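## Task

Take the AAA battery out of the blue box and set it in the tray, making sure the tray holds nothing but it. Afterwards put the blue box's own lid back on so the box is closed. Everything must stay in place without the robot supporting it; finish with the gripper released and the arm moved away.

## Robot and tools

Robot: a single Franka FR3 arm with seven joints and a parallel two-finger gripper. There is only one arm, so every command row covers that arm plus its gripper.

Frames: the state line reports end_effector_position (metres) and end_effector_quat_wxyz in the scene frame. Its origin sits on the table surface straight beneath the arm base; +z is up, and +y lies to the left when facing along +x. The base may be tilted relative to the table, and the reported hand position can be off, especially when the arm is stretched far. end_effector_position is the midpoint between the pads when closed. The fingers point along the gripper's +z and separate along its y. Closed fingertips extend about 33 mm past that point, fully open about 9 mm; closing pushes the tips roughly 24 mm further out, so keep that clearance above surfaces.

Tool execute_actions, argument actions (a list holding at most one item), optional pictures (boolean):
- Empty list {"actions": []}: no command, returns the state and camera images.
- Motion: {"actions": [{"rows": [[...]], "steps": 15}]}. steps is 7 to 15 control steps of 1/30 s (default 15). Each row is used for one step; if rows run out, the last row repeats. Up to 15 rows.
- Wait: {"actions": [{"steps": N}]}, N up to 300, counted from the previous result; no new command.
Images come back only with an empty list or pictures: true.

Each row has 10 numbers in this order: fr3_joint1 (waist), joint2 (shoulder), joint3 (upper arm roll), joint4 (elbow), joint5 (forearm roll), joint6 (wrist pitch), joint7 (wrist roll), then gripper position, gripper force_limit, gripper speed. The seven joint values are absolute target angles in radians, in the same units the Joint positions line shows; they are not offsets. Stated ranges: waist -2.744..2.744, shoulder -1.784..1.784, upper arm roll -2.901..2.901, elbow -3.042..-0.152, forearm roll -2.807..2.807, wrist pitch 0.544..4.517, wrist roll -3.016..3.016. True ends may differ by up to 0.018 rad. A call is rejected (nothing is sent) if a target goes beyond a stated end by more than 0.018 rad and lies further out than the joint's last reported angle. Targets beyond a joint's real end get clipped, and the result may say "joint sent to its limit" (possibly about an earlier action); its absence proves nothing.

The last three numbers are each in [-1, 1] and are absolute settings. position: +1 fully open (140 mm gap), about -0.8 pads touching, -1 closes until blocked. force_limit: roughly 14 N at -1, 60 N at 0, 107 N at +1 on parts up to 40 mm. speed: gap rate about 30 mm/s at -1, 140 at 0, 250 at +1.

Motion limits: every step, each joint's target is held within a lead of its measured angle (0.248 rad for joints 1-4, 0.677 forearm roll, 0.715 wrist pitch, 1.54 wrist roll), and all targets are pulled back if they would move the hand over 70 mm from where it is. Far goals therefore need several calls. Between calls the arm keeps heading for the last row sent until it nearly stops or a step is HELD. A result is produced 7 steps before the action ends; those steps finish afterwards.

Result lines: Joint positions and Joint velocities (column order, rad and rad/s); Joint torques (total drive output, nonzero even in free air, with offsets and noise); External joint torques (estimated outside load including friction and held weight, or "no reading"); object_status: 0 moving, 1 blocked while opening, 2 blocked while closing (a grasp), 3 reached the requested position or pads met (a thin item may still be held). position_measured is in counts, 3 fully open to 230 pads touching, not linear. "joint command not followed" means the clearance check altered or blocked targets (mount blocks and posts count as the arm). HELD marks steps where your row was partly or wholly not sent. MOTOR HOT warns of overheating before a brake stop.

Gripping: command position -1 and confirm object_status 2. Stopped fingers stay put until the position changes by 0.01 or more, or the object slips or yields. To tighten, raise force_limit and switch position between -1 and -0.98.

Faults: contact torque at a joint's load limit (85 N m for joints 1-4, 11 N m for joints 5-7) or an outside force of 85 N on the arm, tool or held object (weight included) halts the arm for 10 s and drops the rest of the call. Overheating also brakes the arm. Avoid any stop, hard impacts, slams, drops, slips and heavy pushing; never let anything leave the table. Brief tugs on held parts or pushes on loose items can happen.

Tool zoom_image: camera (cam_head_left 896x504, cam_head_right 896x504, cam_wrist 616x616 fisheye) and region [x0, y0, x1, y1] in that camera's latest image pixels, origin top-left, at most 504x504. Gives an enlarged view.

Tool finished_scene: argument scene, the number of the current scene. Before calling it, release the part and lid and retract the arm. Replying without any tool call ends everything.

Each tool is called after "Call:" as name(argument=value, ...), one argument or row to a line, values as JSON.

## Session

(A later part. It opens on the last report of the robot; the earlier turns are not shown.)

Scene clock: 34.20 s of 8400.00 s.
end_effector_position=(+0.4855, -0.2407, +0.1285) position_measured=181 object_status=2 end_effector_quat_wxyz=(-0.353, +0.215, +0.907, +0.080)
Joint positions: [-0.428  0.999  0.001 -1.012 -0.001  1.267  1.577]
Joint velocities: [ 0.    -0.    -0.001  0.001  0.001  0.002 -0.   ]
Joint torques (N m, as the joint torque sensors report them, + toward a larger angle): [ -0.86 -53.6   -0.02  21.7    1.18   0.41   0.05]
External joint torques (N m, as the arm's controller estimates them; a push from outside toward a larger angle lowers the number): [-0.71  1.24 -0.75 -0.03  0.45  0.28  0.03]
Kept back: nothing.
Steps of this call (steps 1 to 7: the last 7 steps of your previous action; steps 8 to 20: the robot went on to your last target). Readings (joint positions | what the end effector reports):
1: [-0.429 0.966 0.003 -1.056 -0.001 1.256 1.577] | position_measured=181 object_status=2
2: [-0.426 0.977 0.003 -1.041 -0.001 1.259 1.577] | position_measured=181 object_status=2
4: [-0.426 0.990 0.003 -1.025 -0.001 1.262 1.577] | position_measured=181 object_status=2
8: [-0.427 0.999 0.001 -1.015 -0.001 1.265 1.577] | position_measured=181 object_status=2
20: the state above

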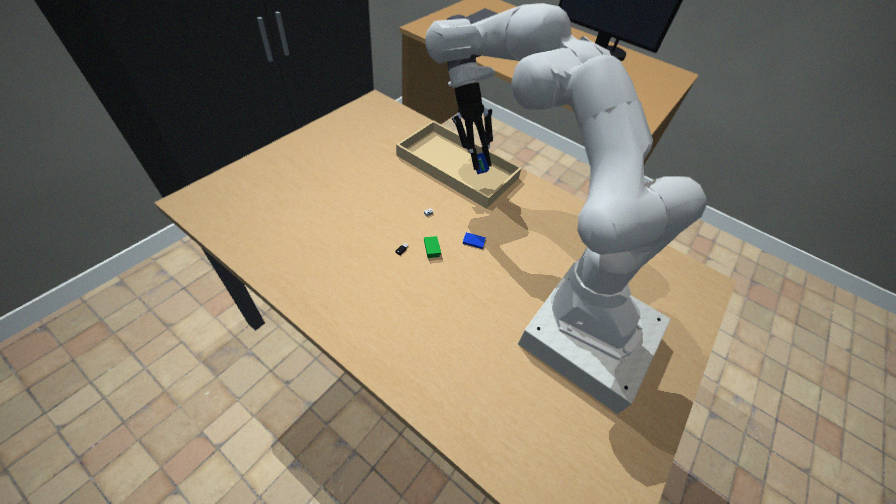

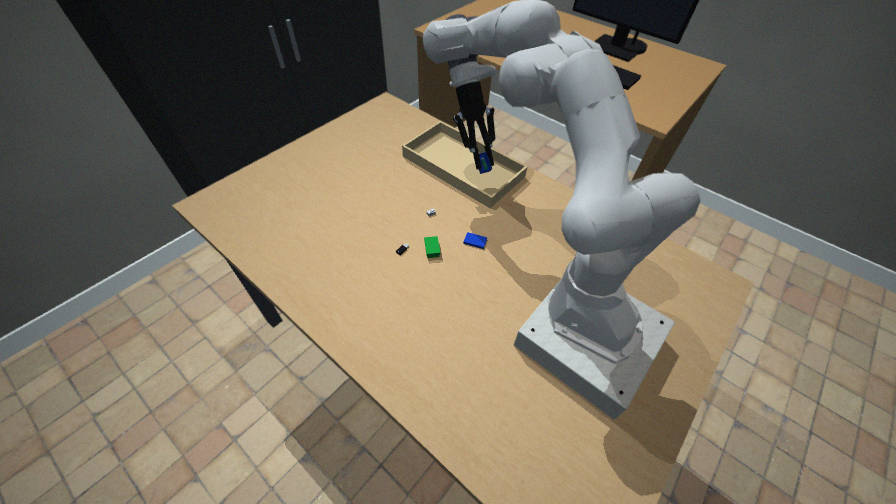

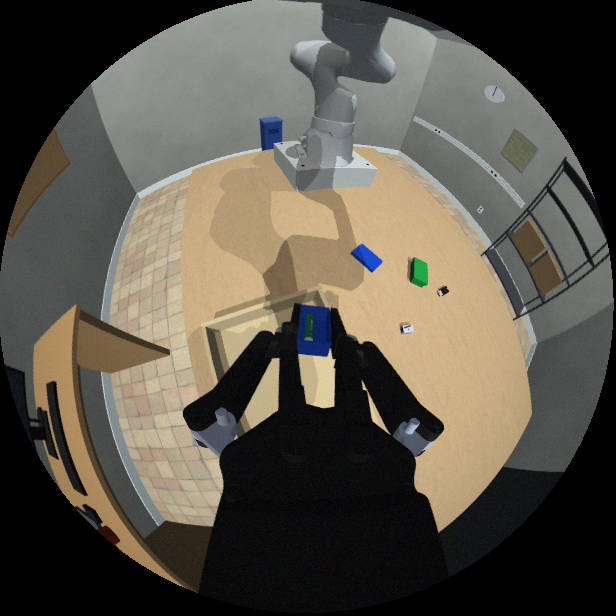

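Call:
execute_actions(
  actions=[
    {"rows":[[-0.45,1.0,0,-1.01,0,1.27,1.4,-1,-0.2,0],[-0.47,1.0,0,-1.01,0,1.27,1.1,-1,-0.2,0],[-0.49,1.0,0,-1.01,0,1.27,0.8,-1,-0.2,0],[-0.49,1.0,0,-1.01,0,1.27,0.5,-1,-0.2,0],[-0.49,1.0,0,-1.01,0,1.27,0.2,-1,-0.2,0],[-0.49,1.0,0,-1.01,0,1.27,-0.1,-1,-0.2,0],[-0.49,1.0,0,-1.01,0,1.27,-0.4,-1,-0.2,0],[-0.49,1.0,0,-1.01,0,1.27,-0.7,-1,-0.2,0],[-0.49,1.0,0,-1.01,0,1.27,-1.0,-1,-0.2,0],[-0.49,1.0,0,-1.01,0,1.27,-1.3,-1,-0.2,0],[-0.49,1.0,0,-1.01,0,1.27,-1.56,-1,-0.2,0]],"steps":15},
  ],
)

Call:
execute_actions(
  actions=[
    {"steps":75},
  ],
  pictures=true,
)

Call:
zoom_image(
  camera="cam_head_left",
  region=[380,90,560,260],
)

Scene clock: 35.13 s of 8400.00 s.
end_effector_position=(+0.4693, -0.2713, +0.1286) position_measured=181 object_status=2 end_effector_quat_wxyz=(-0.291, -0.110, +0.926, +0.215)
Joint positions: [-0.489  0.999 -0.002 -1.012 -0.001  1.268  0.81 ]
Joint velocities: [-0.145  0.001 -0.039  0.001  0.001 -0.    -4.584]
Joint torques (N m, as the joint torque sensors report them, + toward a larger angle): [  7.1  -53.83   2.37  21.3    0.94   0.51  -1.15]
External joint torques (N m, as the arm's controller estimates them; a push from outside toward a larger angle lowers the number): [-0.32  1.04 -2.3  -0.4  -0.26  0.36 -1.22]
Steps of this call (steps 1 to 15: the robot went on to your last target; steps 16 to 20: nothing new was sent; steps 21 to 28: the first 8 steps of this action). Readings (joint positions | what the end effector reports):
21: [-0.429 0.999 0.002 -1.012 -0.001 1.268 1.563] | position_measured=181 object_status=2
22: [-0.434 0.999 0.004 -1.012 -0.001 1.268 1.522] | position_measured=181 object_status=2
24: [-0.454 0.999 0.005 -1.012 -0.001 1.268 1.362] | position_measured=181 object_status=2
28: the state above

Scene clock: 37.63 s of 8400.00 s.
end_effector_position=(+0.4688, -0.2724, +0.1286) position_measured=181 object_status=2 end_effector_quat_wxyz=(-0.090, +0.898, -0.249, -0.350)
Joint positions: [-0.492  0.999 -0.001 -1.012 -0.001  1.268 -1.556]
Joint velocities: [-0.    -0.     0.002  0.001 -0.     0.    -0.003]
Joint torques (N m, as the joint torque sensors report them, + toward a larger angle): [  1.05 -53.99   0.41  21.43   1.12   0.53  -0.36]
External joint torques (N m, as the arm's controller estimates them; a push from outside toward a larger angle lowers the number): [ 1.15  1.11 -0.36 -0.47  0.33  0.32 -0.34]
Kept back: nothing.
Steps of this call (steps 1 to 7: the last 7 steps of your previous action; steps 8 to 75: the robot went on to your last target). Readings (joint positions | what the end effector reports):
1: [-0.493 0.999 -0.003 -1.012 -0.001 1.268 0.653] | position_measured=181 object_status=2
2: [-0.495 0.999 -0.003 -1.012 -0.001 1.268 0.497] | position_measured=181 object_status=2
4: [-0.495 0.999 -0.003 -1.012 -0.001 1.268 0.184] | position_measured=181 object_status=2
8: [-0.493 0.999 -0.001 -1.012 -0.001 1.268 -0.409] | position_measured=181 object_status=2
75: the state above
The arm was judged still, so your last target was given up. Only a new action makes it travel on or press farther. Fingers that are still opening or closing keep moving.

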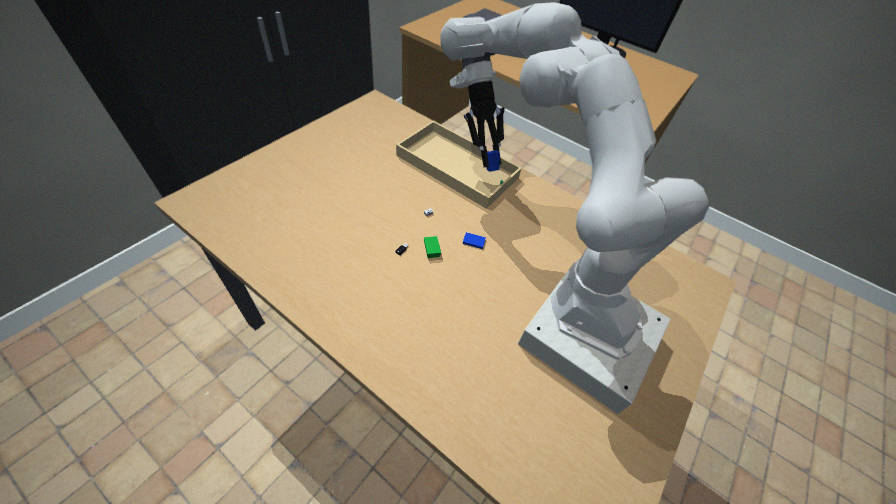

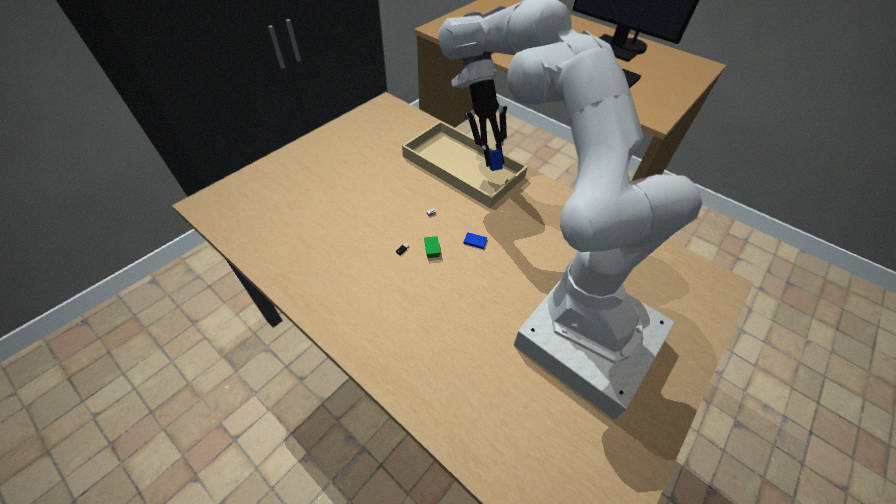

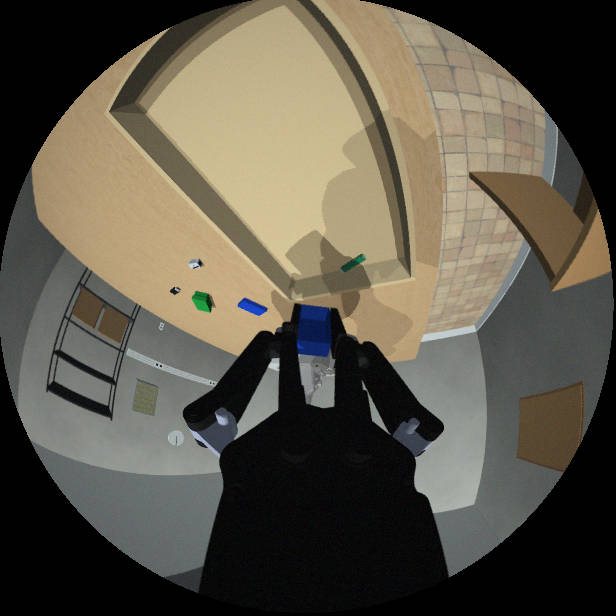

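Region (380, 90, 560, 260) of cam_head_left's 896x504 image, scaled by 2.800, with more detail than that image has.

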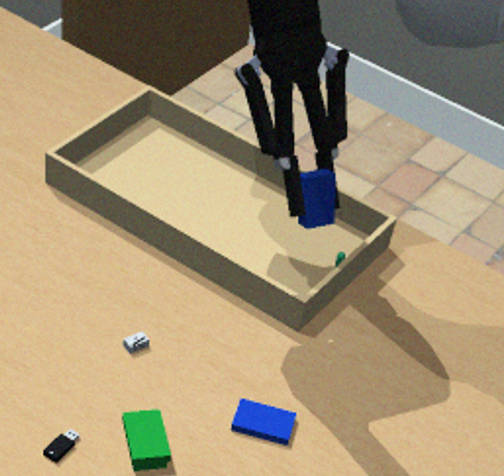

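Call:
execute_actions(
  actions=[
    {"rows":[[-0.49,0.97,0,-1.05,0,1.27,-1.2,-1,-0.2,0],[-0.45,0.95,0,-1.1,0,1.27,-0.8,-1,-0.2,0],[-0.4,0.93,0,-1.15,0,1.27,-0.4,-1,-0.2,0],[-0.3,0.91,0,-1.2,0,1.27,0,-1,-0.2,0],[-0.2,0.9,0,-1.25,0,1.27,0.4,-1,-0.2,0],[-0.1,0.9,0,-1.3,0,1.27,0.8,-1,-0.2,0],[0,0.9,0,-1.3,0,1.27,1.2,-1,-0.2,0],[0.1,0.9,0,-1.3,0,1.27,1.58,-1,-0.2,0],[0.2,0.9,0,-1.3,0,1.27,1.58,-1,-0.2,0],[0.3,0.9,0,-1.3,0,1.27,1.58,-1,-0.2,0],[0.4,0.9,0,-1.3,0,1.27,1.58,-1,-0.2,0],[0.5,0.9,0,-1.32,0,1.26,1.58,-1,-0.2,0],[0.6,0.91,0,-1.35,0,1.25,1.58,-1,-0.2,0],[0.68,0.93,0,-1.4,0,1.23,1.58,-1,-0.2,0],[0.73,0.95,0,-1.44,0,1.21,1.58,-1,-0.2,0]],"steps":15},
  ],
)

Call:
execute_actions(
  actions=[
    {"steps":35},
  ],
)

Call:
execute_actions(
  actions=[
    {"rows":[[0.73,0.965,0,-1.465,0,1.205,1.58,-1,-0.2,0],[0.73,0.98,0,-1.47,0,1.205,1.58,-1,-0.2,0],[0.73,0.995,0,-1.46,0,1.21,1.58,-1,-0.2,0],[0.73,1.01,0,-1.45,0,1.215,1.58,-1,-0.2,0],[0.73,1.025,0,-1.44,0,1.22,1.58,-1,-0.2,0],[0.73,1.04,0,-1.43,0,1.225,1.58,-1,-0.2,0],[0.73,1.055,0,-1.42,0,1.23,1.58,-1,-0.2,0],[0.73,1.07,0,-1.41,0,1.235,1.58,-1,-0.2,0],[0.73,1.085,0,-1.4,0,1.24,1.58,-1,-0.2,0],[0.73,1.1,0,-1.39,0,1.245,1.58,-1,-0.2,0],[0.73,1.11,0,-1.384,0,1.25,1.58,-1,-0.2,0],[0.73,1.118,0,-1.379,0,1.252,1.58,-1,-0.2,0],[0.73,1.124,0,-1.376,0,1.254,1.58,-1,-0.2,0]],"steps":15},
  ],
)

Call:
execute_actions(
  actions=[
    {"steps":15},
  ],
  pictures=true,
)

Scene clock: 38.80 s of 8400.00 s.
end_effector_position=(+0.4602, -0.1841, +0.1302) position_measured=181 object_status=2 end_effector_quat_wxyz=(+0.056, +0.804, -0.436, -0.402)
Joint positions: [-0.331  0.922 -0.014 -1.187 -0.002  1.272 -0.956]
Joint velocities: [ 1.065 -0.106  0.057 -0.557 -0.001  0.001  2.302]
Joint torques (N m, as the joint torque sensors report them, + toward a larger angle): [  1.14 -52.72   0.81  18.67   1.04  -0.25   0.52]
External joint torques (N m, as the arm's controller estimates them; a push from outside toward a larger angle lowers the number): [ 1.14 -0.45 -0.58 -2.73  0.15 -0.07  0.54]
Steps of this call (steps 1 to 27: nothing new was sent; steps 28 to 35: the first 8 steps of this action). Readings (joint positions | what the end effector reports):
28: [-0.492 0.994 -0.001 -1.021 -0.001 1.269 -1.528] | position_measured=181 object_status=2
29: [-0.489 0.982 -0.003 -1.042 -0.001 1.270 -1.462] | position_measured=181 object_status=2
31: [-0.458 0.952 -0.013 -1.100 -0.002 1.271 -1.265] | position_measured=181 object_status=2
35: the state above

Scene clock: 39.97 s of 8400.00 s.
end_effector_position=(+0.2818, +0.2363, +0.0970) position_measured=181 object_status=2 end_effector_quat_wxyz=(-0.534, -0.342, +0.758, -0.149)
Joint positions: [ 0.729  0.951 -0.001 -1.438  0.002  1.214  1.416]
Joint velocities: [-0.007  0.    -0.009  0.001  0.    -0.004  0.532]
Joint torques (N m, as the joint torque sensors report them, + toward a larger angle): [  0.74 -50.08   0.6   15.32   0.12  -1.63   0.32]
External joint torques (N m, as the arm's controller estimates them; a push from outside toward a larger angle lowers the number): [-1.43 -0.05 -1.67 -2.11 -0.62 -0.31  0.29]
Kept back: nothing.
Steps of this call (steps 1 to 7: the last 7 steps of your previous action; steps 8 to 35: the robot went on to your last target). Readings (joint positions | what the end effector reports):
1: [-0.295 0.919 -0.013 -1.205 -0.002 1.272 -0.875] | position_measured=181 object_status=2
2: [-0.257 0.917 -0.012 -1.220 -0.002 1.272 -0.793] | position_measured=181 object_status=2
4: [-0.177 0.914 -0.009 -1.247 -0.002 1.272 -0.623] | position_measured=181 object_status=2
8: [-0.020 0.914 -0.003 -1.319 -0.002 1.262 -0.308] | position_measured=181 object_status=2
35: the state above

Scene clock: 40.23 s of 8400.00 s.
end_effector_position=(+0.2640, +0.2213, +0.0658) position_measured=181 object_status=2 end_effector_quat_wxyz=(-0.555, -0.299, +0.755, -0.183)
Joint positions: [ 0.729  1.036 -0.001 -1.43   0.002  1.219  1.51 ]
Joint velocities: [-0.     0.478  0.     0.217 -0.001  0.096  0.22 ]
Joint torques (N m, as the joint torque sensors report them, + toward a larger angle): [  1.65 -52.24   0.44  17.57   0.02  -1.42   0.35]
External joint torques (N m, as the arm's controller estimates them; a push from outside toward a larger angle lowers the number): [ 1.75  1.1  -0.3   0.99 -0.5   0.46  0.32]
Steps of this call (steps 1 to 8: the first 8 steps of this action). Readings (joint positions | what the end effector reports):
1: [0.729 0.951 -0.001 -1.442 0.002 1.213 1.433] | position_measured=181 object_status=2
2: [0.729 0.953 -0.001 -1.448 0.002 1.212 1.448] | position_measured=181 object_status=2
4: [0.729 0.973 -0.001 -1.450 0.002 1.212 1.473] | position_measured=181 object_status=2
8: the state above

Scene clock: 40.73 s of 8400.00 s.
end_effector_position=(+0.2611, +0.2187, +0.0281) position_measured=181 object_status=2 end_effector_quat_wxyz=(-0.552, -0.278, +0.761, -0.199)
Joint positions: [ 0.729  1.125 -0.001 -1.378  0.002  1.25   1.564]
Joint velocities: [-0.    -0.001  0.     0.007 -0.     0.013  0.043]
Joint torques (N m, as the joint torque sensors report them, + toward a larger angle): [  1.68 -50.62   0.16  15.31  -0.07  -1.06   0.2 ]
External joint torques (N m, as the arm's controller estimates them; a push from outside toward a larger angle lowers the number): [ 1.85 -0.52 -0.57 -0.38 -0.55  0.53  0.17]
Kept back: nothing.
Steps of this call (steps 1 to 7: the last 7 steps of your previous action; steps 8 to 15: the robot went on to your last target). Readings (joint positions | what the end effector reports):
1: [0.729 1.051 -0.001 -1.422 0.002 1.222 1.517] | position_measured=181 object_status=2
2: [0.729 1.067 -0.001 -1.413 0.002 1.225 1.523] | position_measured=181 object_status=2
4: [0.729 1.094 -0.001 -1.398 0.002 1.233 1.534] | position_measured=181 object_status=2
8: [0.729 1.122 -0.001 -1.384 0.002 1.243 1.549] | position_measured=181 object_status=2
15: the state above

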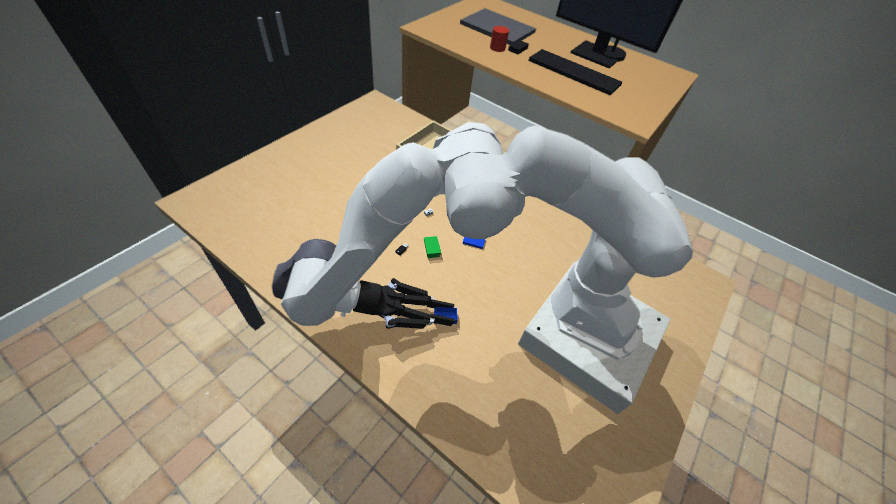

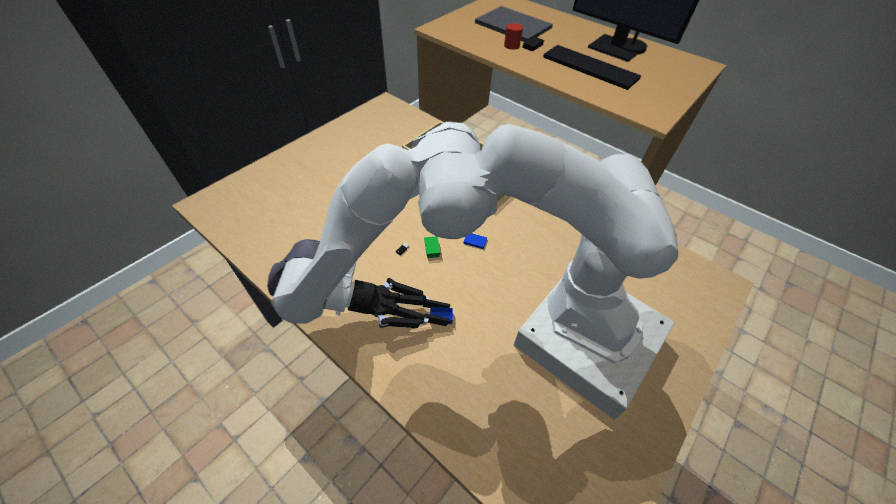

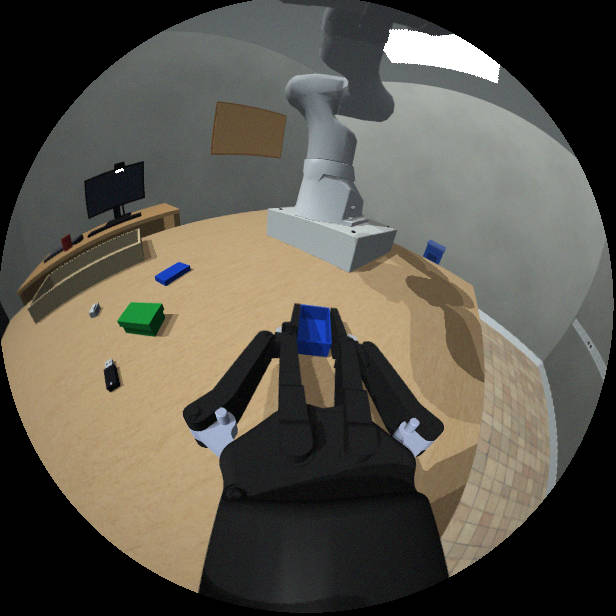

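Call:
execute_actions(
  actions=[
    {"rows":[[0.73,1.128,0,-1.374,0,1.254,1.58,-1,-0.2,0],[0.73,1.128,0,-1.374,0,1.254,1.58,-1,-0.2,0],[0.73,1.128,0,-1.374,0,1.254,1.58,-1,-0.2,0],[0.73,1.128,0,-1.374,0,1.254,1.58,0.1,-0.2,0]],"steps":15},
  ],
)

Call:
execute_actions(
  actions=[
    {"rows":[[0.73,1.128,0,-1.374,0,1.254,1.58,0.1,0,0],[0.73,1.11,0,-1.386,0,1.248,1.58,0.1,0,0],[0.73,1.08,0,-1.406,0,1.238,1.58,0.1,0,0],[0.73,1.05,0,-1.426,0,1.227,1.58,0.1,0,0],[0.73,1.01,0,-1.45,0,1.215,1.58,0.1,0,0],[0.73,0.96,0,-1.475,0,1.21,1.58,0.1,0,0],[0.73,0.9,0,-1.48,0,1.21,1.58,0.1,0,0],[0.73,0.82,0,-1.5,0,1.21,1.58,0.1,0,0],[0.73,0.72,0,-1.52,0,1.21,1.55,0.1,0,0],[0.7,0.62,0,-1.55,0,1.22,1.5,0.1,0,0],[0.65,0.52,0,-1.6,0,1.25,1.45,0.1,0,0],[0.6,0.42,0,-1.65,0,1.3,1.4,0.1,0,0],[0.5,0.32,0,-1.75,0,1.35,1.3,0.1,0,0],[0.4,0.22,0,-1.85,0,1.45,1.2,0.1,0,0],[0.3,0.1,0,-1.95,0,1.55,1.1,0.1,0,0]],"steps":15},
  ],
)

Call:
execute_actions(
  actions=[
    {"rows":[[0.2,0,0,-2.05,0,1.7,1.075,0,0,0],[0.1,-0.1,0,-2.15,0,1.85,1.075,0,0,0],[0,-0.2,0,-2.27,0,2.0,1.075,0,0,0],[-0.08,-0.28,0,-2.4,0,2.15,1.075,0,0,0],[-0.119,-0.32,0,-2.55,0,2.3,1.075,0,0,0],[-0.119,-0.34,0,-2.7,0,2.45,1.075,0,0,0],[-0.119,-0.34,0,-2.8,0,2.55,1.075,0,0,0]],"steps":15},
  ],
)

Call:
execute_actions(
  actions=[
    {"steps":30},
  ],
)

Call:
execute_actions(
  actions=[
    {"rows":[[-0.119,-0.32,0,-2.82,0,2.65,1.075,0,0,0],[-0.119,-0.29,0,-2.84,0,2.7,1.075,0,0,0],[-0.119,-0.26,0,-2.86,0,2.74,1.075,0,0,0],[-0.119,-0.22,0,-2.87,0,2.77,1.075,0,0,0],[-0.119,-0.18,0,-2.88,0,2.79,1.075,0,0,0],[-0.119,-0.14,0,-2.884,0,2.8,1.075,0,0,0],[-0.119,-0.11,0,-2.884,0,2.8,1.075,0,0,0],[-0.119,-0.09,0,-2.884,0,2.8,1.075,0,0,0]],"steps":15},
  ],
)

Call:
execute_actions(
  actions=[
    {"steps":20},
  ],
  pictures=true,
)

Scene clock: 42.00 s of 8400.00 s.
end_effector_position=(+0.2617, +0.2192, +0.0270) position_measured=153 object_status=0 end_effector_quat_wxyz=(-0.550, -0.273, +0.763, -0.202)
Joint positions: [ 0.729  1.126 -0.001 -1.376  0.002  1.252  1.576]
Joint velocities: [-0.001  0.     0.001  0.001  0.001 -0.001  0.001]
Joint torques (N m, as the joint torque sensors report them, + toward a larger angle): [  0.79 -48.8    0.1   16.67   0.12  -1.17   0.27]
External joint torques (N m, as the arm's controller estimates them; a push from outside toward a larger angle lowers the number): [ 1.    1.64 -0.61  0.81 -0.37  0.38  0.24]
Steps of this call (steps 1 to 30: the robot went on to your last target; steps 31 to 38: the first 8 steps of this action). Readings (joint positions | what the end effector reports):
31: [0.729 1.125 -0.001 -1.377 0.002 1.252 1.576] | position_measured=181 object_status=2
32: [0.729 1.125 -0.001 -1.377 0.002 1.252 1.576] | position_measured=181 object_status=2
34: [0.729 1.126 -0.001 -1.376 0.002 1.252 1.576] | position_measured=181 object_status=0
38: the state above

Scene clock: 42.50 s of 8400.00 s.
end_effector_position=(+0.2662, +0.2232, +0.0812) position_measured=117 object_status=3 end_effector_quat_wxyz=(-0.539, -0.276, +0.771, -0.198)
Joint positions: [ 0.729  0.979 -0.001 -1.471  0.002  1.229  1.577]
Joint velocities: [-0.    -1.302  0.    -0.374 -0.    -0.112  0.002]
Joint torques (N m, as the joint torque sensors report them, + toward a larger angle): [  0.74 -60.07   0.95  21.48   0.27  -0.89   0.11]
External joint torques (N m, as the arm's controller estimates them; a push from outside toward a larger angle lowers the number): [ 1.02 -0.86  0.24 -2.65 -0.41 -0.34  0.08]
Steps of this call (steps 1 to 7: the last 7 steps of your previous action; steps 8 to 15: the first 8 steps of this action). Readings (joint positions | what the end effector reports):
8: [0.729 1.126 -0.001 -1.376 0.002 1.252 1.577] | position_measured=117 object_status=0
9: [0.729 1.125 -0.001 -1.378 0.002 1.252 1.577] | position_measured=117 object_status=0
11: [0.729 1.104 -0.001 -1.400 0.002 1.248 1.577] | position_measured=117 object_status=3
15: the state above

Scene clock: 43.00 s of 8400.00 s.
end_effector_position=(+0.4112, +0.1194, +0.1984) position_measured=129 object_status=0 end_effector_quat_wxyz=(-0.286, -0.228, +0.931, -0.011)
Joint positions: [ 0.315  0.314 -0.003 -1.919  0.004  1.652  1.366]
Joint velocities: [-0.816 -0.805 -0.03  -0.771 -0.     1.261 -0.315]
Joint torques (N m, as the joint torque sensors report them, + toward a larger angle): [  3.89 -37.19   2.52  21.01   0.47   1.59  -0.25]
External joint torques (N m, as the arm's controller estimates them; a push from outside toward a larger angle lowers the number): [-0.07 -1.4  -0.18 -1.32 -0.16  0.74 -0.28]
Steps of this call (steps 1 to 7: the last 7 steps of your previous action; steps 8 to 15: the first 8 steps of this action). Readings (joint positions | what the end effector reports):
8: [0.547 0.535 0.016 -1.719 0.004 1.340 1.462] | position_measured=117 object_status=0
9: [0.505 0.493 0.011 -1.755 0.004 1.382 1.442] | position_measured=122 object_status=0
11: [0.432 0.425 0.002 -1.813 0.004 1.472 1.412] | position_measured=129 object_status=0
15: the state above

Scene clock: 44.00 s of 8400.00 s.
end_effector_position=(+0.3865, -0.0579, +0.1778) position_measured=129 object_status=3 end_effector_quat_wxyz=(+0.037, -0.157, +0.987, -0.012)
Joint positions: [-0.116 -0.338 -0.001 -2.798  0.003  2.535  1.103]
Joint velocities: [-0.001 -0.007  0.001 -0.002 -0.001  0.074 -0.082]
Joint torques (N m, as the joint torque sensors report them, + toward a larger angle): [ -0.32 -16.25   0.31  17.96  -0.08   3.08  -0.11]
External joint torques (N m, as the arm's controller estimates them; a push from outside toward a larger angle lowers the number): [-0.3  -0.05  0.63 -2.41 -0.58  0.52 -0.1 ]
Kept back: nothing.
Steps of this call (steps 1 to 7: the last 7 steps of your previous action; steps 8 to 30: the robot went on to your last target). Readings (joint positions | what the end effector reports):
1: [0.288 0.287 -0.003 -1.946 0.004 1.696 1.356] | position_measured=129 object_status=0
2: [0.261 0.260 -0.004 -1.972 0.004 1.740 1.346] | position_measured=129 object_status=0
4: [0.207 0.207 -0.004 -2.024 0.004 1.827 1.327] | position_measured=129 object_status=0
8: [0.097 0.097 -0.002 -2.133 0.004 1.996 1.293] | position_measured=129 object_status=3
30: the state above

Scene clock: 44.27 s of 8400.00 s.
end_effector_position=(+0.3518, -0.0530, +0.1003) position_measured=129 object_status=3 end_effector_quat_wxyz=(+0.003, -0.164, +0.986, -0.002)
Joint positions: [-0.116 -0.155 -0.001 -2.872  0.003  2.723  1.089]
Joint velocities: [ 0.001  0.95  -0.    -0.19  -0.001  0.415 -0.033]
Joint torques (N m, as the joint torque sensors report them, + toward a larger angle): [ -0.56 -26.32   0.42  18.68  -0.18   3.84  -0.1 ]
External joint torques (N m, as the arm's controller estimates them; a push from outside toward a larger angle lowers the number): [-0.52  1.25  0.59 -1.72 -0.5   0.57 -0.11]
Steps of this call (steps 1 to 8: the first 8 steps of this action). Readings (joint positions | what the end effector reports):
1: [-0.116 -0.337 -0.001 -2.801 0.003 2.552 1.101] | position_measured=129 object_status=3
2: [-0.116 -0.329 -0.001 -2.808 0.003 2.578 1.098] | position_measured=129 object_status=3
4: [-0.116 -0.291 -0.001 -2.832 0.003 2.636 1.094] | position_measured=129 object_status=3
8: the state above

Scene clock: 44.93 s of 8400.00 s.
end_effector_position=(+0.3463, -0.0523, +0.0802) position_measured=129 object_status=3 end_effector_quat_wxyz=(+0.002, -0.168, +0.986, -0.001)
Joint positions: [-0.116 -0.092 -0.001 -2.886  0.003  2.796  1.079]
Joint velocities: [-0.001  0.001 -0.002 -0.001  0.001  0.009 -0.005]
Joint torques (N m, as the joint torque sensors report them, + toward a larger angle): [ -0.87 -18.94  -0.14  14.91  -0.29   2.84  -0.24]
External joint torques (N m, as the arm's controller estimates them; a push from outside toward a larger angle lowers the number): [-0.75  0.79  0.06 -0.29 -0.57  0.4  -0.24]
Kept back: nothing.
Steps of this call (steps 1 to 7: the last 7 steps of your previous action; steps 8 to 20: the robot went on to your last target). Readings (joint positions | what the end effector reports):
1: [-0.116 -0.129 -0.001 -2.878 0.003 2.735 1.088] | position_measured=129 object_status=3
2: [-0.116 -0.111 -0.001 -2.883 0.003 2.744 1.087] | position_measured=129 object_status=3
4: [-0.116 -0.096 -0.001 -2.886 0.003 2.760 1.085] | position_measured=129 object_status=3
8: [-0.116 -0.092 -0.001 -2.886 0.003 2.780 1.083] | position_measured=129 object_status=3
20: the state above

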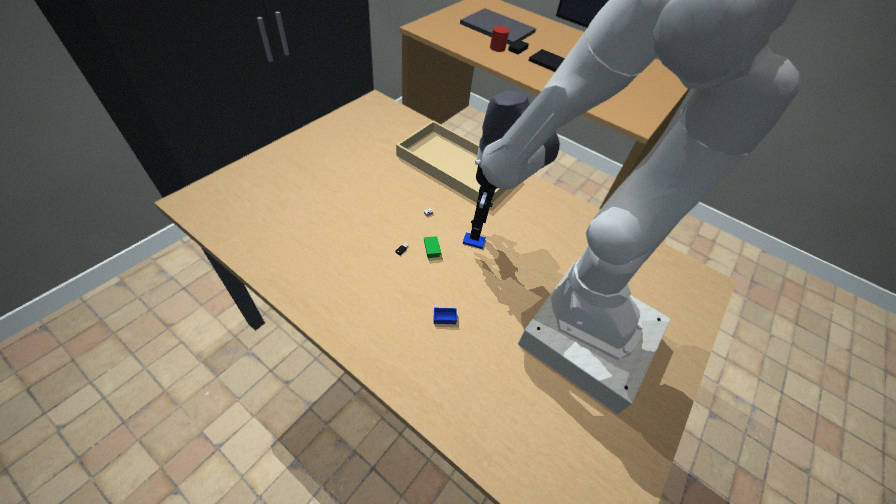

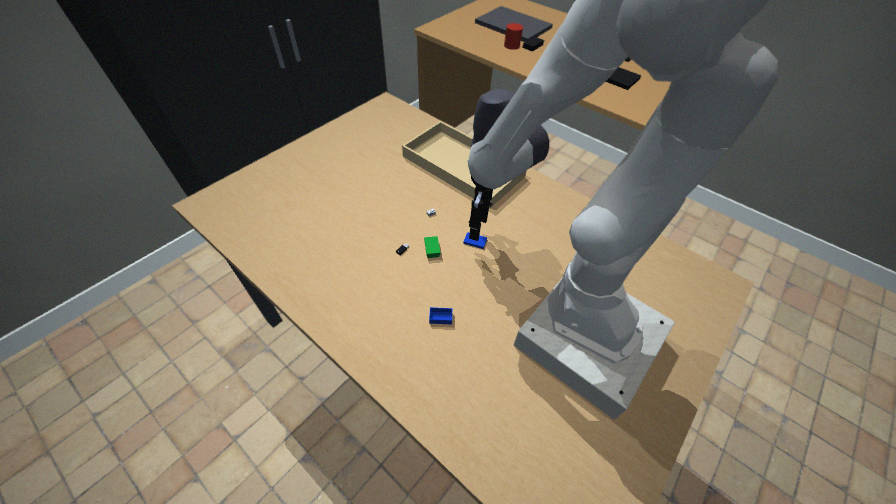

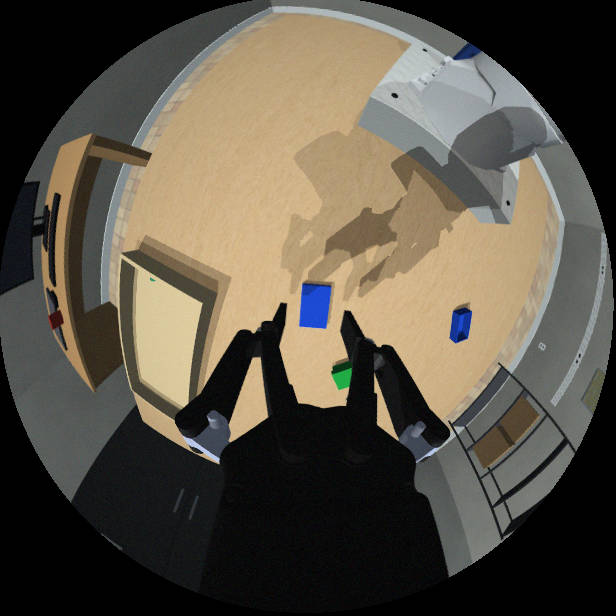

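Call:
execute_actions(
  actions=[
    {"rows":[[-0.119,-0.09,0,-2.884,0,2.85,1.075,0,-0.3,0],[-0.119,-0.075,0,-2.883,0,2.875,1.075,0,-0.3,0],[-0.119,-0.055,0,-2.882,0,2.9,1.075,0,-0.3,0],[-0.119,-0.035,0,-2.88,0,2.92,1.075,0,-0.3,0],[-0.119,-0.015,0,-2.879,0,2.94,1.075,0,-0.3,0],[-0.119,0.005,0,-2.877,0,2.955,1.075,0,-0.3,0],[-0.119,0.025,0,-2.876,0,2.962,1.075,0,-0.3,0],[-0.119,0.045,0,-2.874,0,2.962,1.075,0,-0.3,0],[-0.119,0.06,0,-2.873,0,2.962,1.075,0,-0.3,0],[-0.119,0.075,0,-2.872,0,2.962,1.075,0,-0.3,0],[-0.119,0.09,0,-2.871,0,2.962,1.075,0,-0.3,0]],"steps":15},
  ],
)

Call:
execute_actions(
  actions=[
    {"rows":[[-0.119,0.09,0,-2.871,0,2.962,1.075,0,-0.3,0],[-0.119,0.09,0,-2.871,0,2.962,1.075,0,-0.3,0],[-0.119,0.09,0,-2.871,0,2.962,1.075,0,-0.3,0],[-0.119,0.09,0,-2.871,0,2.962,1.075,0,-0.3,0],[-0.119,0.09,0,-2.871,0,2.962,1.075,0,-0.3,0],[-0.119,0.09,0,-2.871,0,2.962,1.075,-1,-0.3,0]],"steps":15},
  ],
)

Call:
execute_actions(
  actions=[
    {"steps":18},
  ],
)

Call:
execute_actions(
  actions=[
    {"rows":[[-0.119,0.08,0,-2.872,0,2.95,1.075,-1,-0.3,0],[-0.119,0.06,0,-2.873,0,2.93,1.075,-1,-0.3,0],[-0.119,0.035,0,-2.875,0,2.905,1.075,-1,-0.3,0],[-0.119,0.005,0,-2.878,0,2.88,1.075,-1,-0.3,0],[-0.119,-0.03,0,-2.88,0,2.85,1.1,-1,-0.3,0],[-0.1,-0.07,0,-2.885,0,2.82,1.15,-1,-0.3,0],[0,-0.11,0,-2.9,0,2.81,1.25,-1,-0.3,0],[0.12,-0.14,0,-2.92,0,2.81,1.35,-1,-0.3,0],[0.24,-0.16,0,-2.94,0,2.81,1.45,-1,-0.3,0],[0.36,-0.17,0,-2.95,0,2.81,1.58,-1,-0.3,0],[0.48,-0.18,0,-2.96,0,2.81,1.58,-1,-0.3,0],[0.6,-0.18,0,-2.965,0,2.81,1.58,-1,-0.3,0],[0.68,-0.18,0,-2.965,0,2.81,1.58,-1,-0.3,0],[0.73,-0.18,0,-2.965,0,2.81,1.58,-1,-0.3,0]],"steps":15},
  ],
)

Call:
execute_actions(
  actions=[
    {"steps":40},
  ],
  pictures=true,
)

Call:
zoom_image(
  camera="cam_wrist",
  region=[250,250,380,380],
)

Scene clock: 46.27 s of 8400.00 s.
end_effector_position=(+0.3555, -0.0539, +0.0606) position_measured=129 object_status=3 end_effector_quat_wxyz=(+0.014, -0.169, +0.986, -0.006)
Joint positions: [-0.116 -0.001 -0.001 -2.877  0.003  2.905  1.078]
Joint velocities: [-0.001  0.583  0.001  0.036  0.001  0.334  0.001]
Joint torques (N m, as the joint torque sensors report them, + toward a larger angle): [ -0.13 -22.02   0.63  14.02  -0.4    2.79  -0.24]
External joint torques (N m, as the arm's controller estimates them; a push from outside toward a larger angle lowers the number): [-0.06  1.24  0.69  1.17 -0.61  0.43 -0.24]
Steps of this call (steps 1 to 15: the robot went on to your last target; steps 16 to 32: nothing new was sent; steps 33 to 40: the first 8 steps of this action). Readings (joint positions | what the end effector reports):
33: [-0.116 -0.091 -0.001 -2.886 0.003 2.804 1.078] | position_measured=129 object_status=3
34: [-0.116 -0.089 -0.001 -2.885 0.003 2.815 1.078] | position_measured=129 object_status=3
36: [-0.116 -0.071 -0.001 -2.882 0.003 2.845 1.078] | position_measured=129 object_status=3
40: the state above

Scene clock: 46.77 s of 8400.00 s.
end_effector_position=(+0.3427, -0.0521, +0.0348) position_measured=141 object_status=0 end_effector_quat_wxyz=(-0.002, -0.169, +0.986, -0.001)
Joint positions: [-0.116  0.088 -0.001 -2.873  0.003  2.956  1.078]
Joint velocities: [-0.002  0.001 -0.001  0.001  0.     0.018 -0.   ]
Joint torques (N m, as the joint torque sensors report them, + toward a larger angle): [ -0.47 -21.79   0.54  12.61  -0.46   2.82  -0.16]
External joint torques (N m, as the arm's controller estimates them; a push from outside toward a larger angle lowers the number): [-0.36  0.95  0.57  0.63 -0.62  0.41 -0.16]
Steps of this call (steps 1 to 7: the last 7 steps of your previous action; steps 8 to 15: the first 8 steps of this action). Readings (joint positions | what the end effector reports):
8: [-0.116 0.087 -0.001 -2.874 0.003 2.947 1.078] | position_measured=129 object_status=3
9: [-0.116 0.088 -0.001 -2.874 0.003 2.949 1.078] | position_measured=129 object_status=3
11: [-0.116 0.088 -0.001 -2.873 0.003 2.952 1.078] | position_measured=129 object_status=3
15: the state above

Scene clock: 47.37 s of 8400.00 s.
end_effector_position=(+0.3442, -0.0523, +0.0353) position_measured=175 object_status=2 end_effector_quat_wxyz=(+0.000, -0.169, +0.986, -0.001)
Joint positions: [-0.116  0.088 -0.001 -2.872  0.003  2.959  1.078]
Joint velocities: [-0.    -0.001 -0.     0.    -0.    -0.    -0.   ]
Joint torques (N m, as the joint torque sensors report them, + toward a larger angle): [ -0.38 -21.81   0.31  11.78  -0.38   2.9   -0.28]
External joint torques (N m, as the arm's controller estimates them; a push from outside toward a larger angle lowers the number): [-0.31  1.07  0.3  -0.38 -0.53  0.45 -0.28]
Kept back: nothing.
Steps of this call (steps 1 to 7: the last 7 steps of your previous action; steps 8 to 15: the robot went on to your last target; steps 16 to 18: nothing new was sent). Readings (joint positions | what the end effector reports):
1: [-0.116 0.088 -0.001 -2.873 0.003 2.957 1.078] | position_measured=149 object_status=0
2: [-0.116 0.088 -0.001 -2.873 0.003 2.957 1.078] | position_measured=157 object_status=0
4: [-0.116 0.088 -0.001 -2.872 0.003 2.958 1.078] | position_measured=172 object_status=0
8: [-0.116 0.088 -0.001 -2.872 0.003 2.959 1.078] | position_measured=175 object_status=0
18: the state above
The arm was judged still, so your last target was given up. Only a new action makes it travel on or press farther. Fingers that are still opening or closing keep moving.

Scene clock: 47.63 s of 8400.00 s.
end_effector_position=(+0.3609, -0.0334, +0.0755) position_measured=175 object_status=2 end_effector_quat_wxyz=(+0.023, -0.176, +0.984, -0.007)
Joint positions: [-0.048 -0.061 -0.012 -2.89   0.004  2.876  1.12 ]
Joint velocities: [ 1.519 -0.907  0.019 -0.195  0.001 -0.276  0.627]
Joint torques (N m, as the joint torque sensors report them, + toward a larger angle): [  8.24 -13.66   5.87   7.75  -0.62   1.06   0.18]
External joint torques (N m, as the arm's controller estimates them; a push from outside toward a larger angle lowers the number): [ 2.36 -1.54 -1.27 -2.51  0.51 -0.54  0.18]
Steps of this call (steps 1 to 8: the first 8 steps of this action). Readings (joint positions | what the end effector reports):
1: [-0.116 0.087 -0.001 -2.872 0.003 2.958 1.078] | position_measured=175 object_status=2
2: [-0.116 0.083 -0.001 -2.873 0.003 2.954 1.078] | position_measured=175 object_status=2
4: [-0.116 0.056 -0.001 -2.875 0.003 2.935 1.078] | position_measured=175 object_status=2
8: the state above

Scene clock: 48.97 s of 8400.00 s.
end_effector_position=(+0.2559, +0.2136, +0.0870) position_measured=175 object_status=2 end_effector_quat_wxyz=(+0.013, -0.342, +0.940, +0.003)
Joint positions: [ 0.727 -0.178  0.001 -2.963  0.     2.813  1.569]
Joint velocities: [ 0.    -0.     0.001 -0.001  0.001  0.     0.026]
Joint torques (N m, as the joint torque sensors report them, + toward a larger angle): [  1.79 -17.86  -0.37  13.44   0.31   2.22   0.03]
External joint torques (N m, as the arm's controller estimates them; a push from outside toward a larger angle lowers the number): [ 1.82 -0.95 -0.16 -1.89  0.02 -0.26  0.03]
Kept back: nothing.
Steps of this call (steps 1 to 7: the last 7 steps of your previous action; steps 8 to 40: the robot went on to your last target). Readings (joint positions | what the end effector reports):
1: [0.006 -0.087 -0.010 -2.897 0.004 2.869 1.144] | position_measured=175 object_status=2
2: [0.062 -0.108 -0.008 -2.906 0.004 2.863 1.174] | position_measured=175 object_status=2
4: [0.175 -0.141 -0.004 -2.925 0.003 2.853 1.233] | position_measured=175 object_status=2
8: [0.411 -0.168 -0.001 -2.949 0.003 2.836 1.331] | position_measured=175 object_status=2
40: the state above

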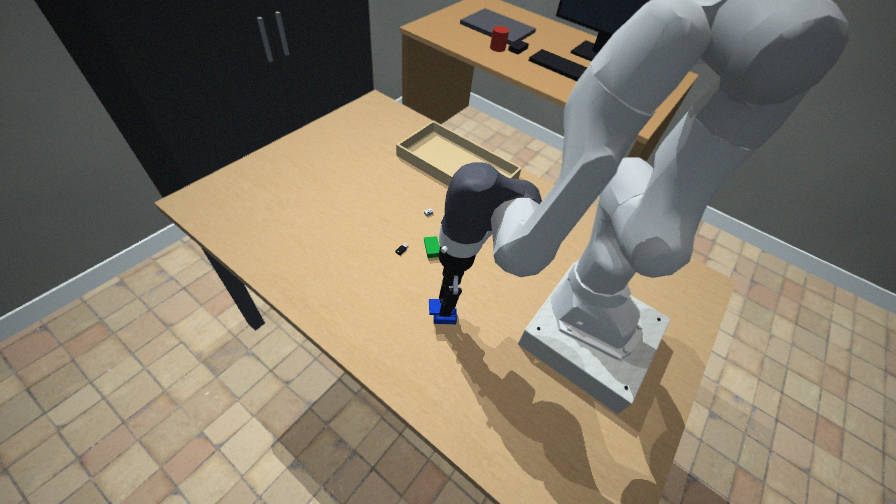

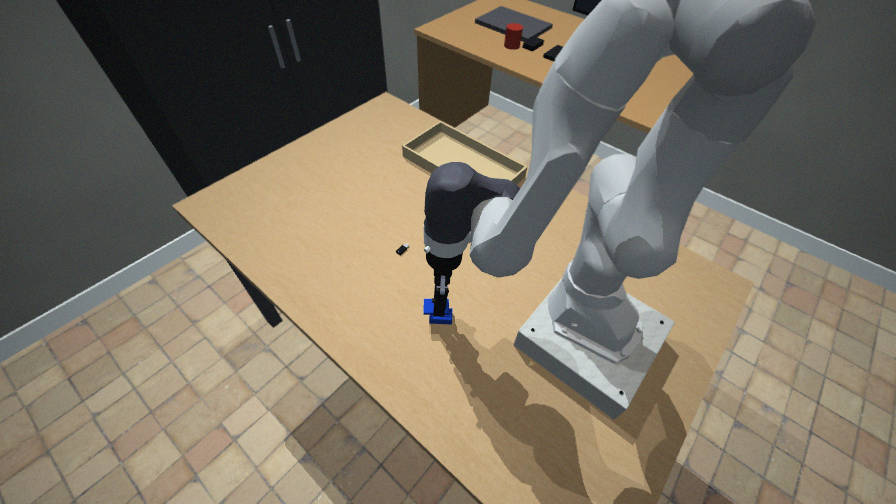

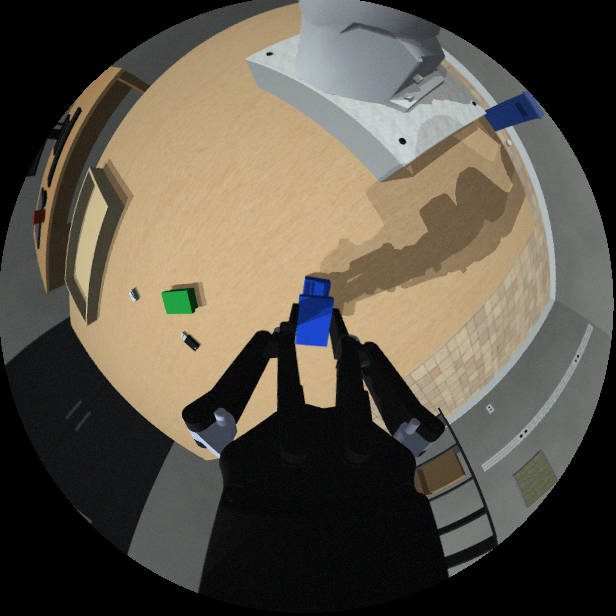

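Region (250, 250, 380, 380) of cam_wrist's 616x616 image, scaled by 3.877, with more detail than that image has.

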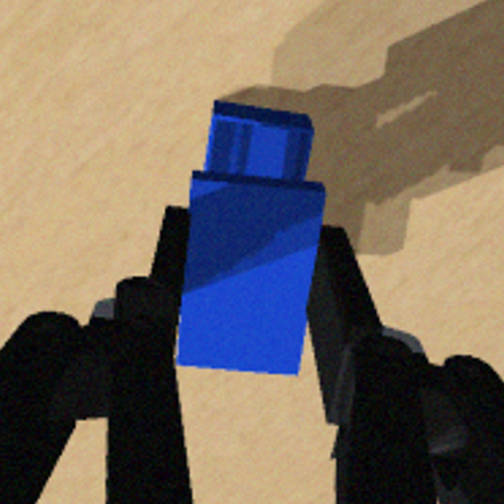

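Call:
execute_actions(
  actions=[
    {"rows":[[0.73,-0.18,0,-2.962,0,2.83,1.58,-1,-0.3,0],[0.73,-0.17,0,-2.96,0,2.84,1.58,-1,-0.3,0],[0.73,-0.155,0,-2.958,0,2.848,1.58,-1,-0.3,0],[0.73,-0.14,0,-2.956,0,2.852,1.58,-1,-0.3,0],[0.73,-0.125,0,-2.955,0,2.852,1.58,-1,-0.3,0],[0.73,-0.11,0,-2.954,0,2.852,1.58,-1,-0.3,0]],"steps":15},
  ],
)

Call:
execute_actions(
  actions=[
    {"steps":25},
  ],
  pictures=true,
)

Call:
zoom_image(
  camera="cam_wrist",
  region=[250,250,380,380],
)

Scene clock: 50.13 s of 8400.00 s.
end_effector_position=(+0.2520, +0.2104, +0.0733) position_measured=175 object_status=2 end_effector_quat_wxyz=(+0.003, -0.338, +0.941, -0.000)
Joint positions: [ 0.727 -0.123  0.001 -2.956  0.     2.84   1.577]
Joint velocities: [-0.001  0.2   -0.    -0.001  0.     0.043 -0.   ]
Joint torques (N m, as the joint torque sensors report them, + toward a larger angle): [  1.54 -19.71  -2.09  14.51   0.26   3.35   0.1 ]
External joint torques (N m, as the arm's controller estimates them; a push from outside toward a larger angle lowers the number): [ 1.61  1.38 -1.91 -1.51  0.03  0.55  0.1 ]
Steps of this call (steps 1 to 27: the robot went on to your last target; steps 28 to 35: the first 8 steps of this action). Readings (joint positions | what the end effector reports):
28: [0.727 -0.178 0.001 -2.963 0.000 2.814 1.576] | position_measured=175 object_status=2
29: [0.727 -0.177 0.001 -2.963 0.000 2.818 1.576] | position_measured=175 object_status=2
31: [0.727 -0.165 0.001 -2.960 0.000 2.828 1.576] | position_measured=175 object_status=2
35: the state above

Scene clock: 50.97 s of 8400.00 s.
end_effector_position=(+0.2517, +0.2100, +0.0706) position_measured=175 object_status=2 end_effector_quat_wxyz=(+0.003, -0.338, +0.941, -0.001)
Joint positions: [ 0.727 -0.112  0.001 -2.956  0.     2.849  1.577]
Joint velocities: [ 0.    -0.     0.     0.001  0.    -0.     0.001]
Joint torques (N m, as the joint torque sensors report them, + toward a larger angle): [  1.61 -17.27  -1.16  14.4    0.25   2.85   0.09]
External joint torques (N m, as the arm's controller estimates them; a push from outside toward a larger angle lowers the number): [ 1.67  0.86 -0.99  0.14  0.    0.42  0.09]
Kept back: nothing.
Steps of this call (steps 1 to 7: the last 7 steps of your previous action; steps 8 to 25: the robot went on to your last target). Readings (joint positions | what the end effector reports):
1: [0.727 -0.118 0.001 -2.956 0.000 2.841 1.577] | position_measured=175 object_status=2
2: [0.727 -0.115 0.001 -2.956 0.000 2.842 1.577] | position_measured=175 object_status=2
4: [0.727 -0.113 0.001 -2.956 0.000 2.844 1.577] | position_measured=175 object_status=2
8: [0.727 -0.112 0.001 -2.956 0.000 2.847 1.577] | position_measured=175 object_status=2
25: the state above

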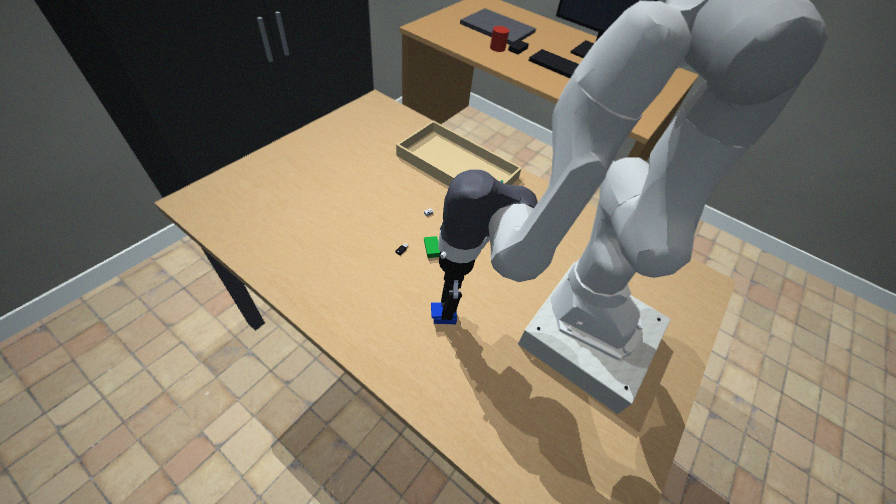

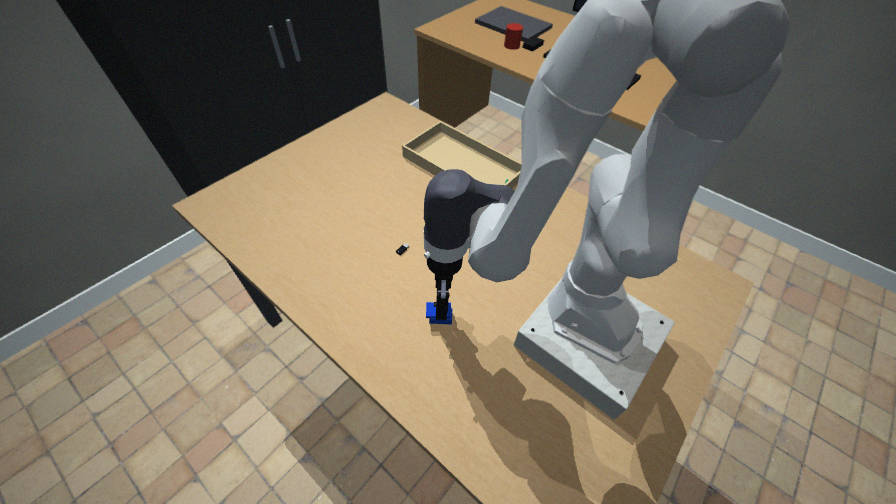

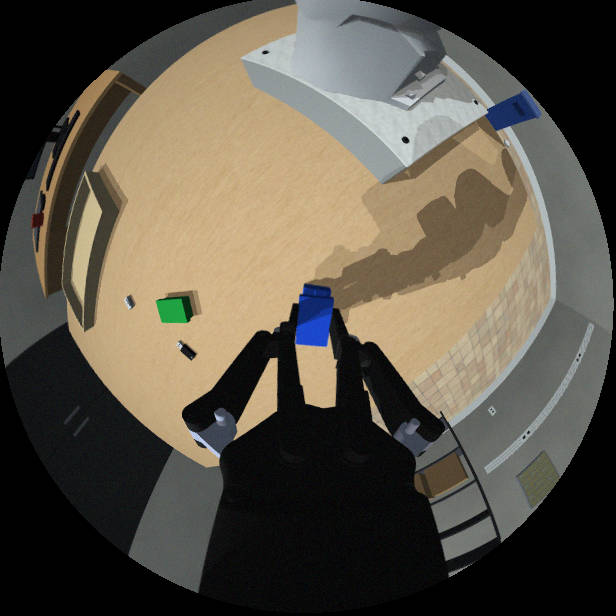

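Region (250, 250, 380, 380) of cam_wrist's 616x616 image, scaled by 3.877, with more detail than that image has.

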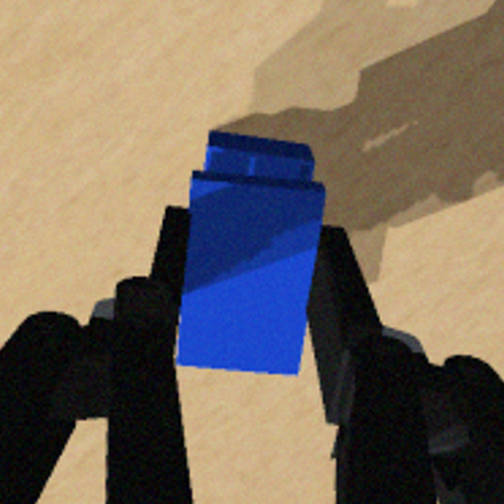

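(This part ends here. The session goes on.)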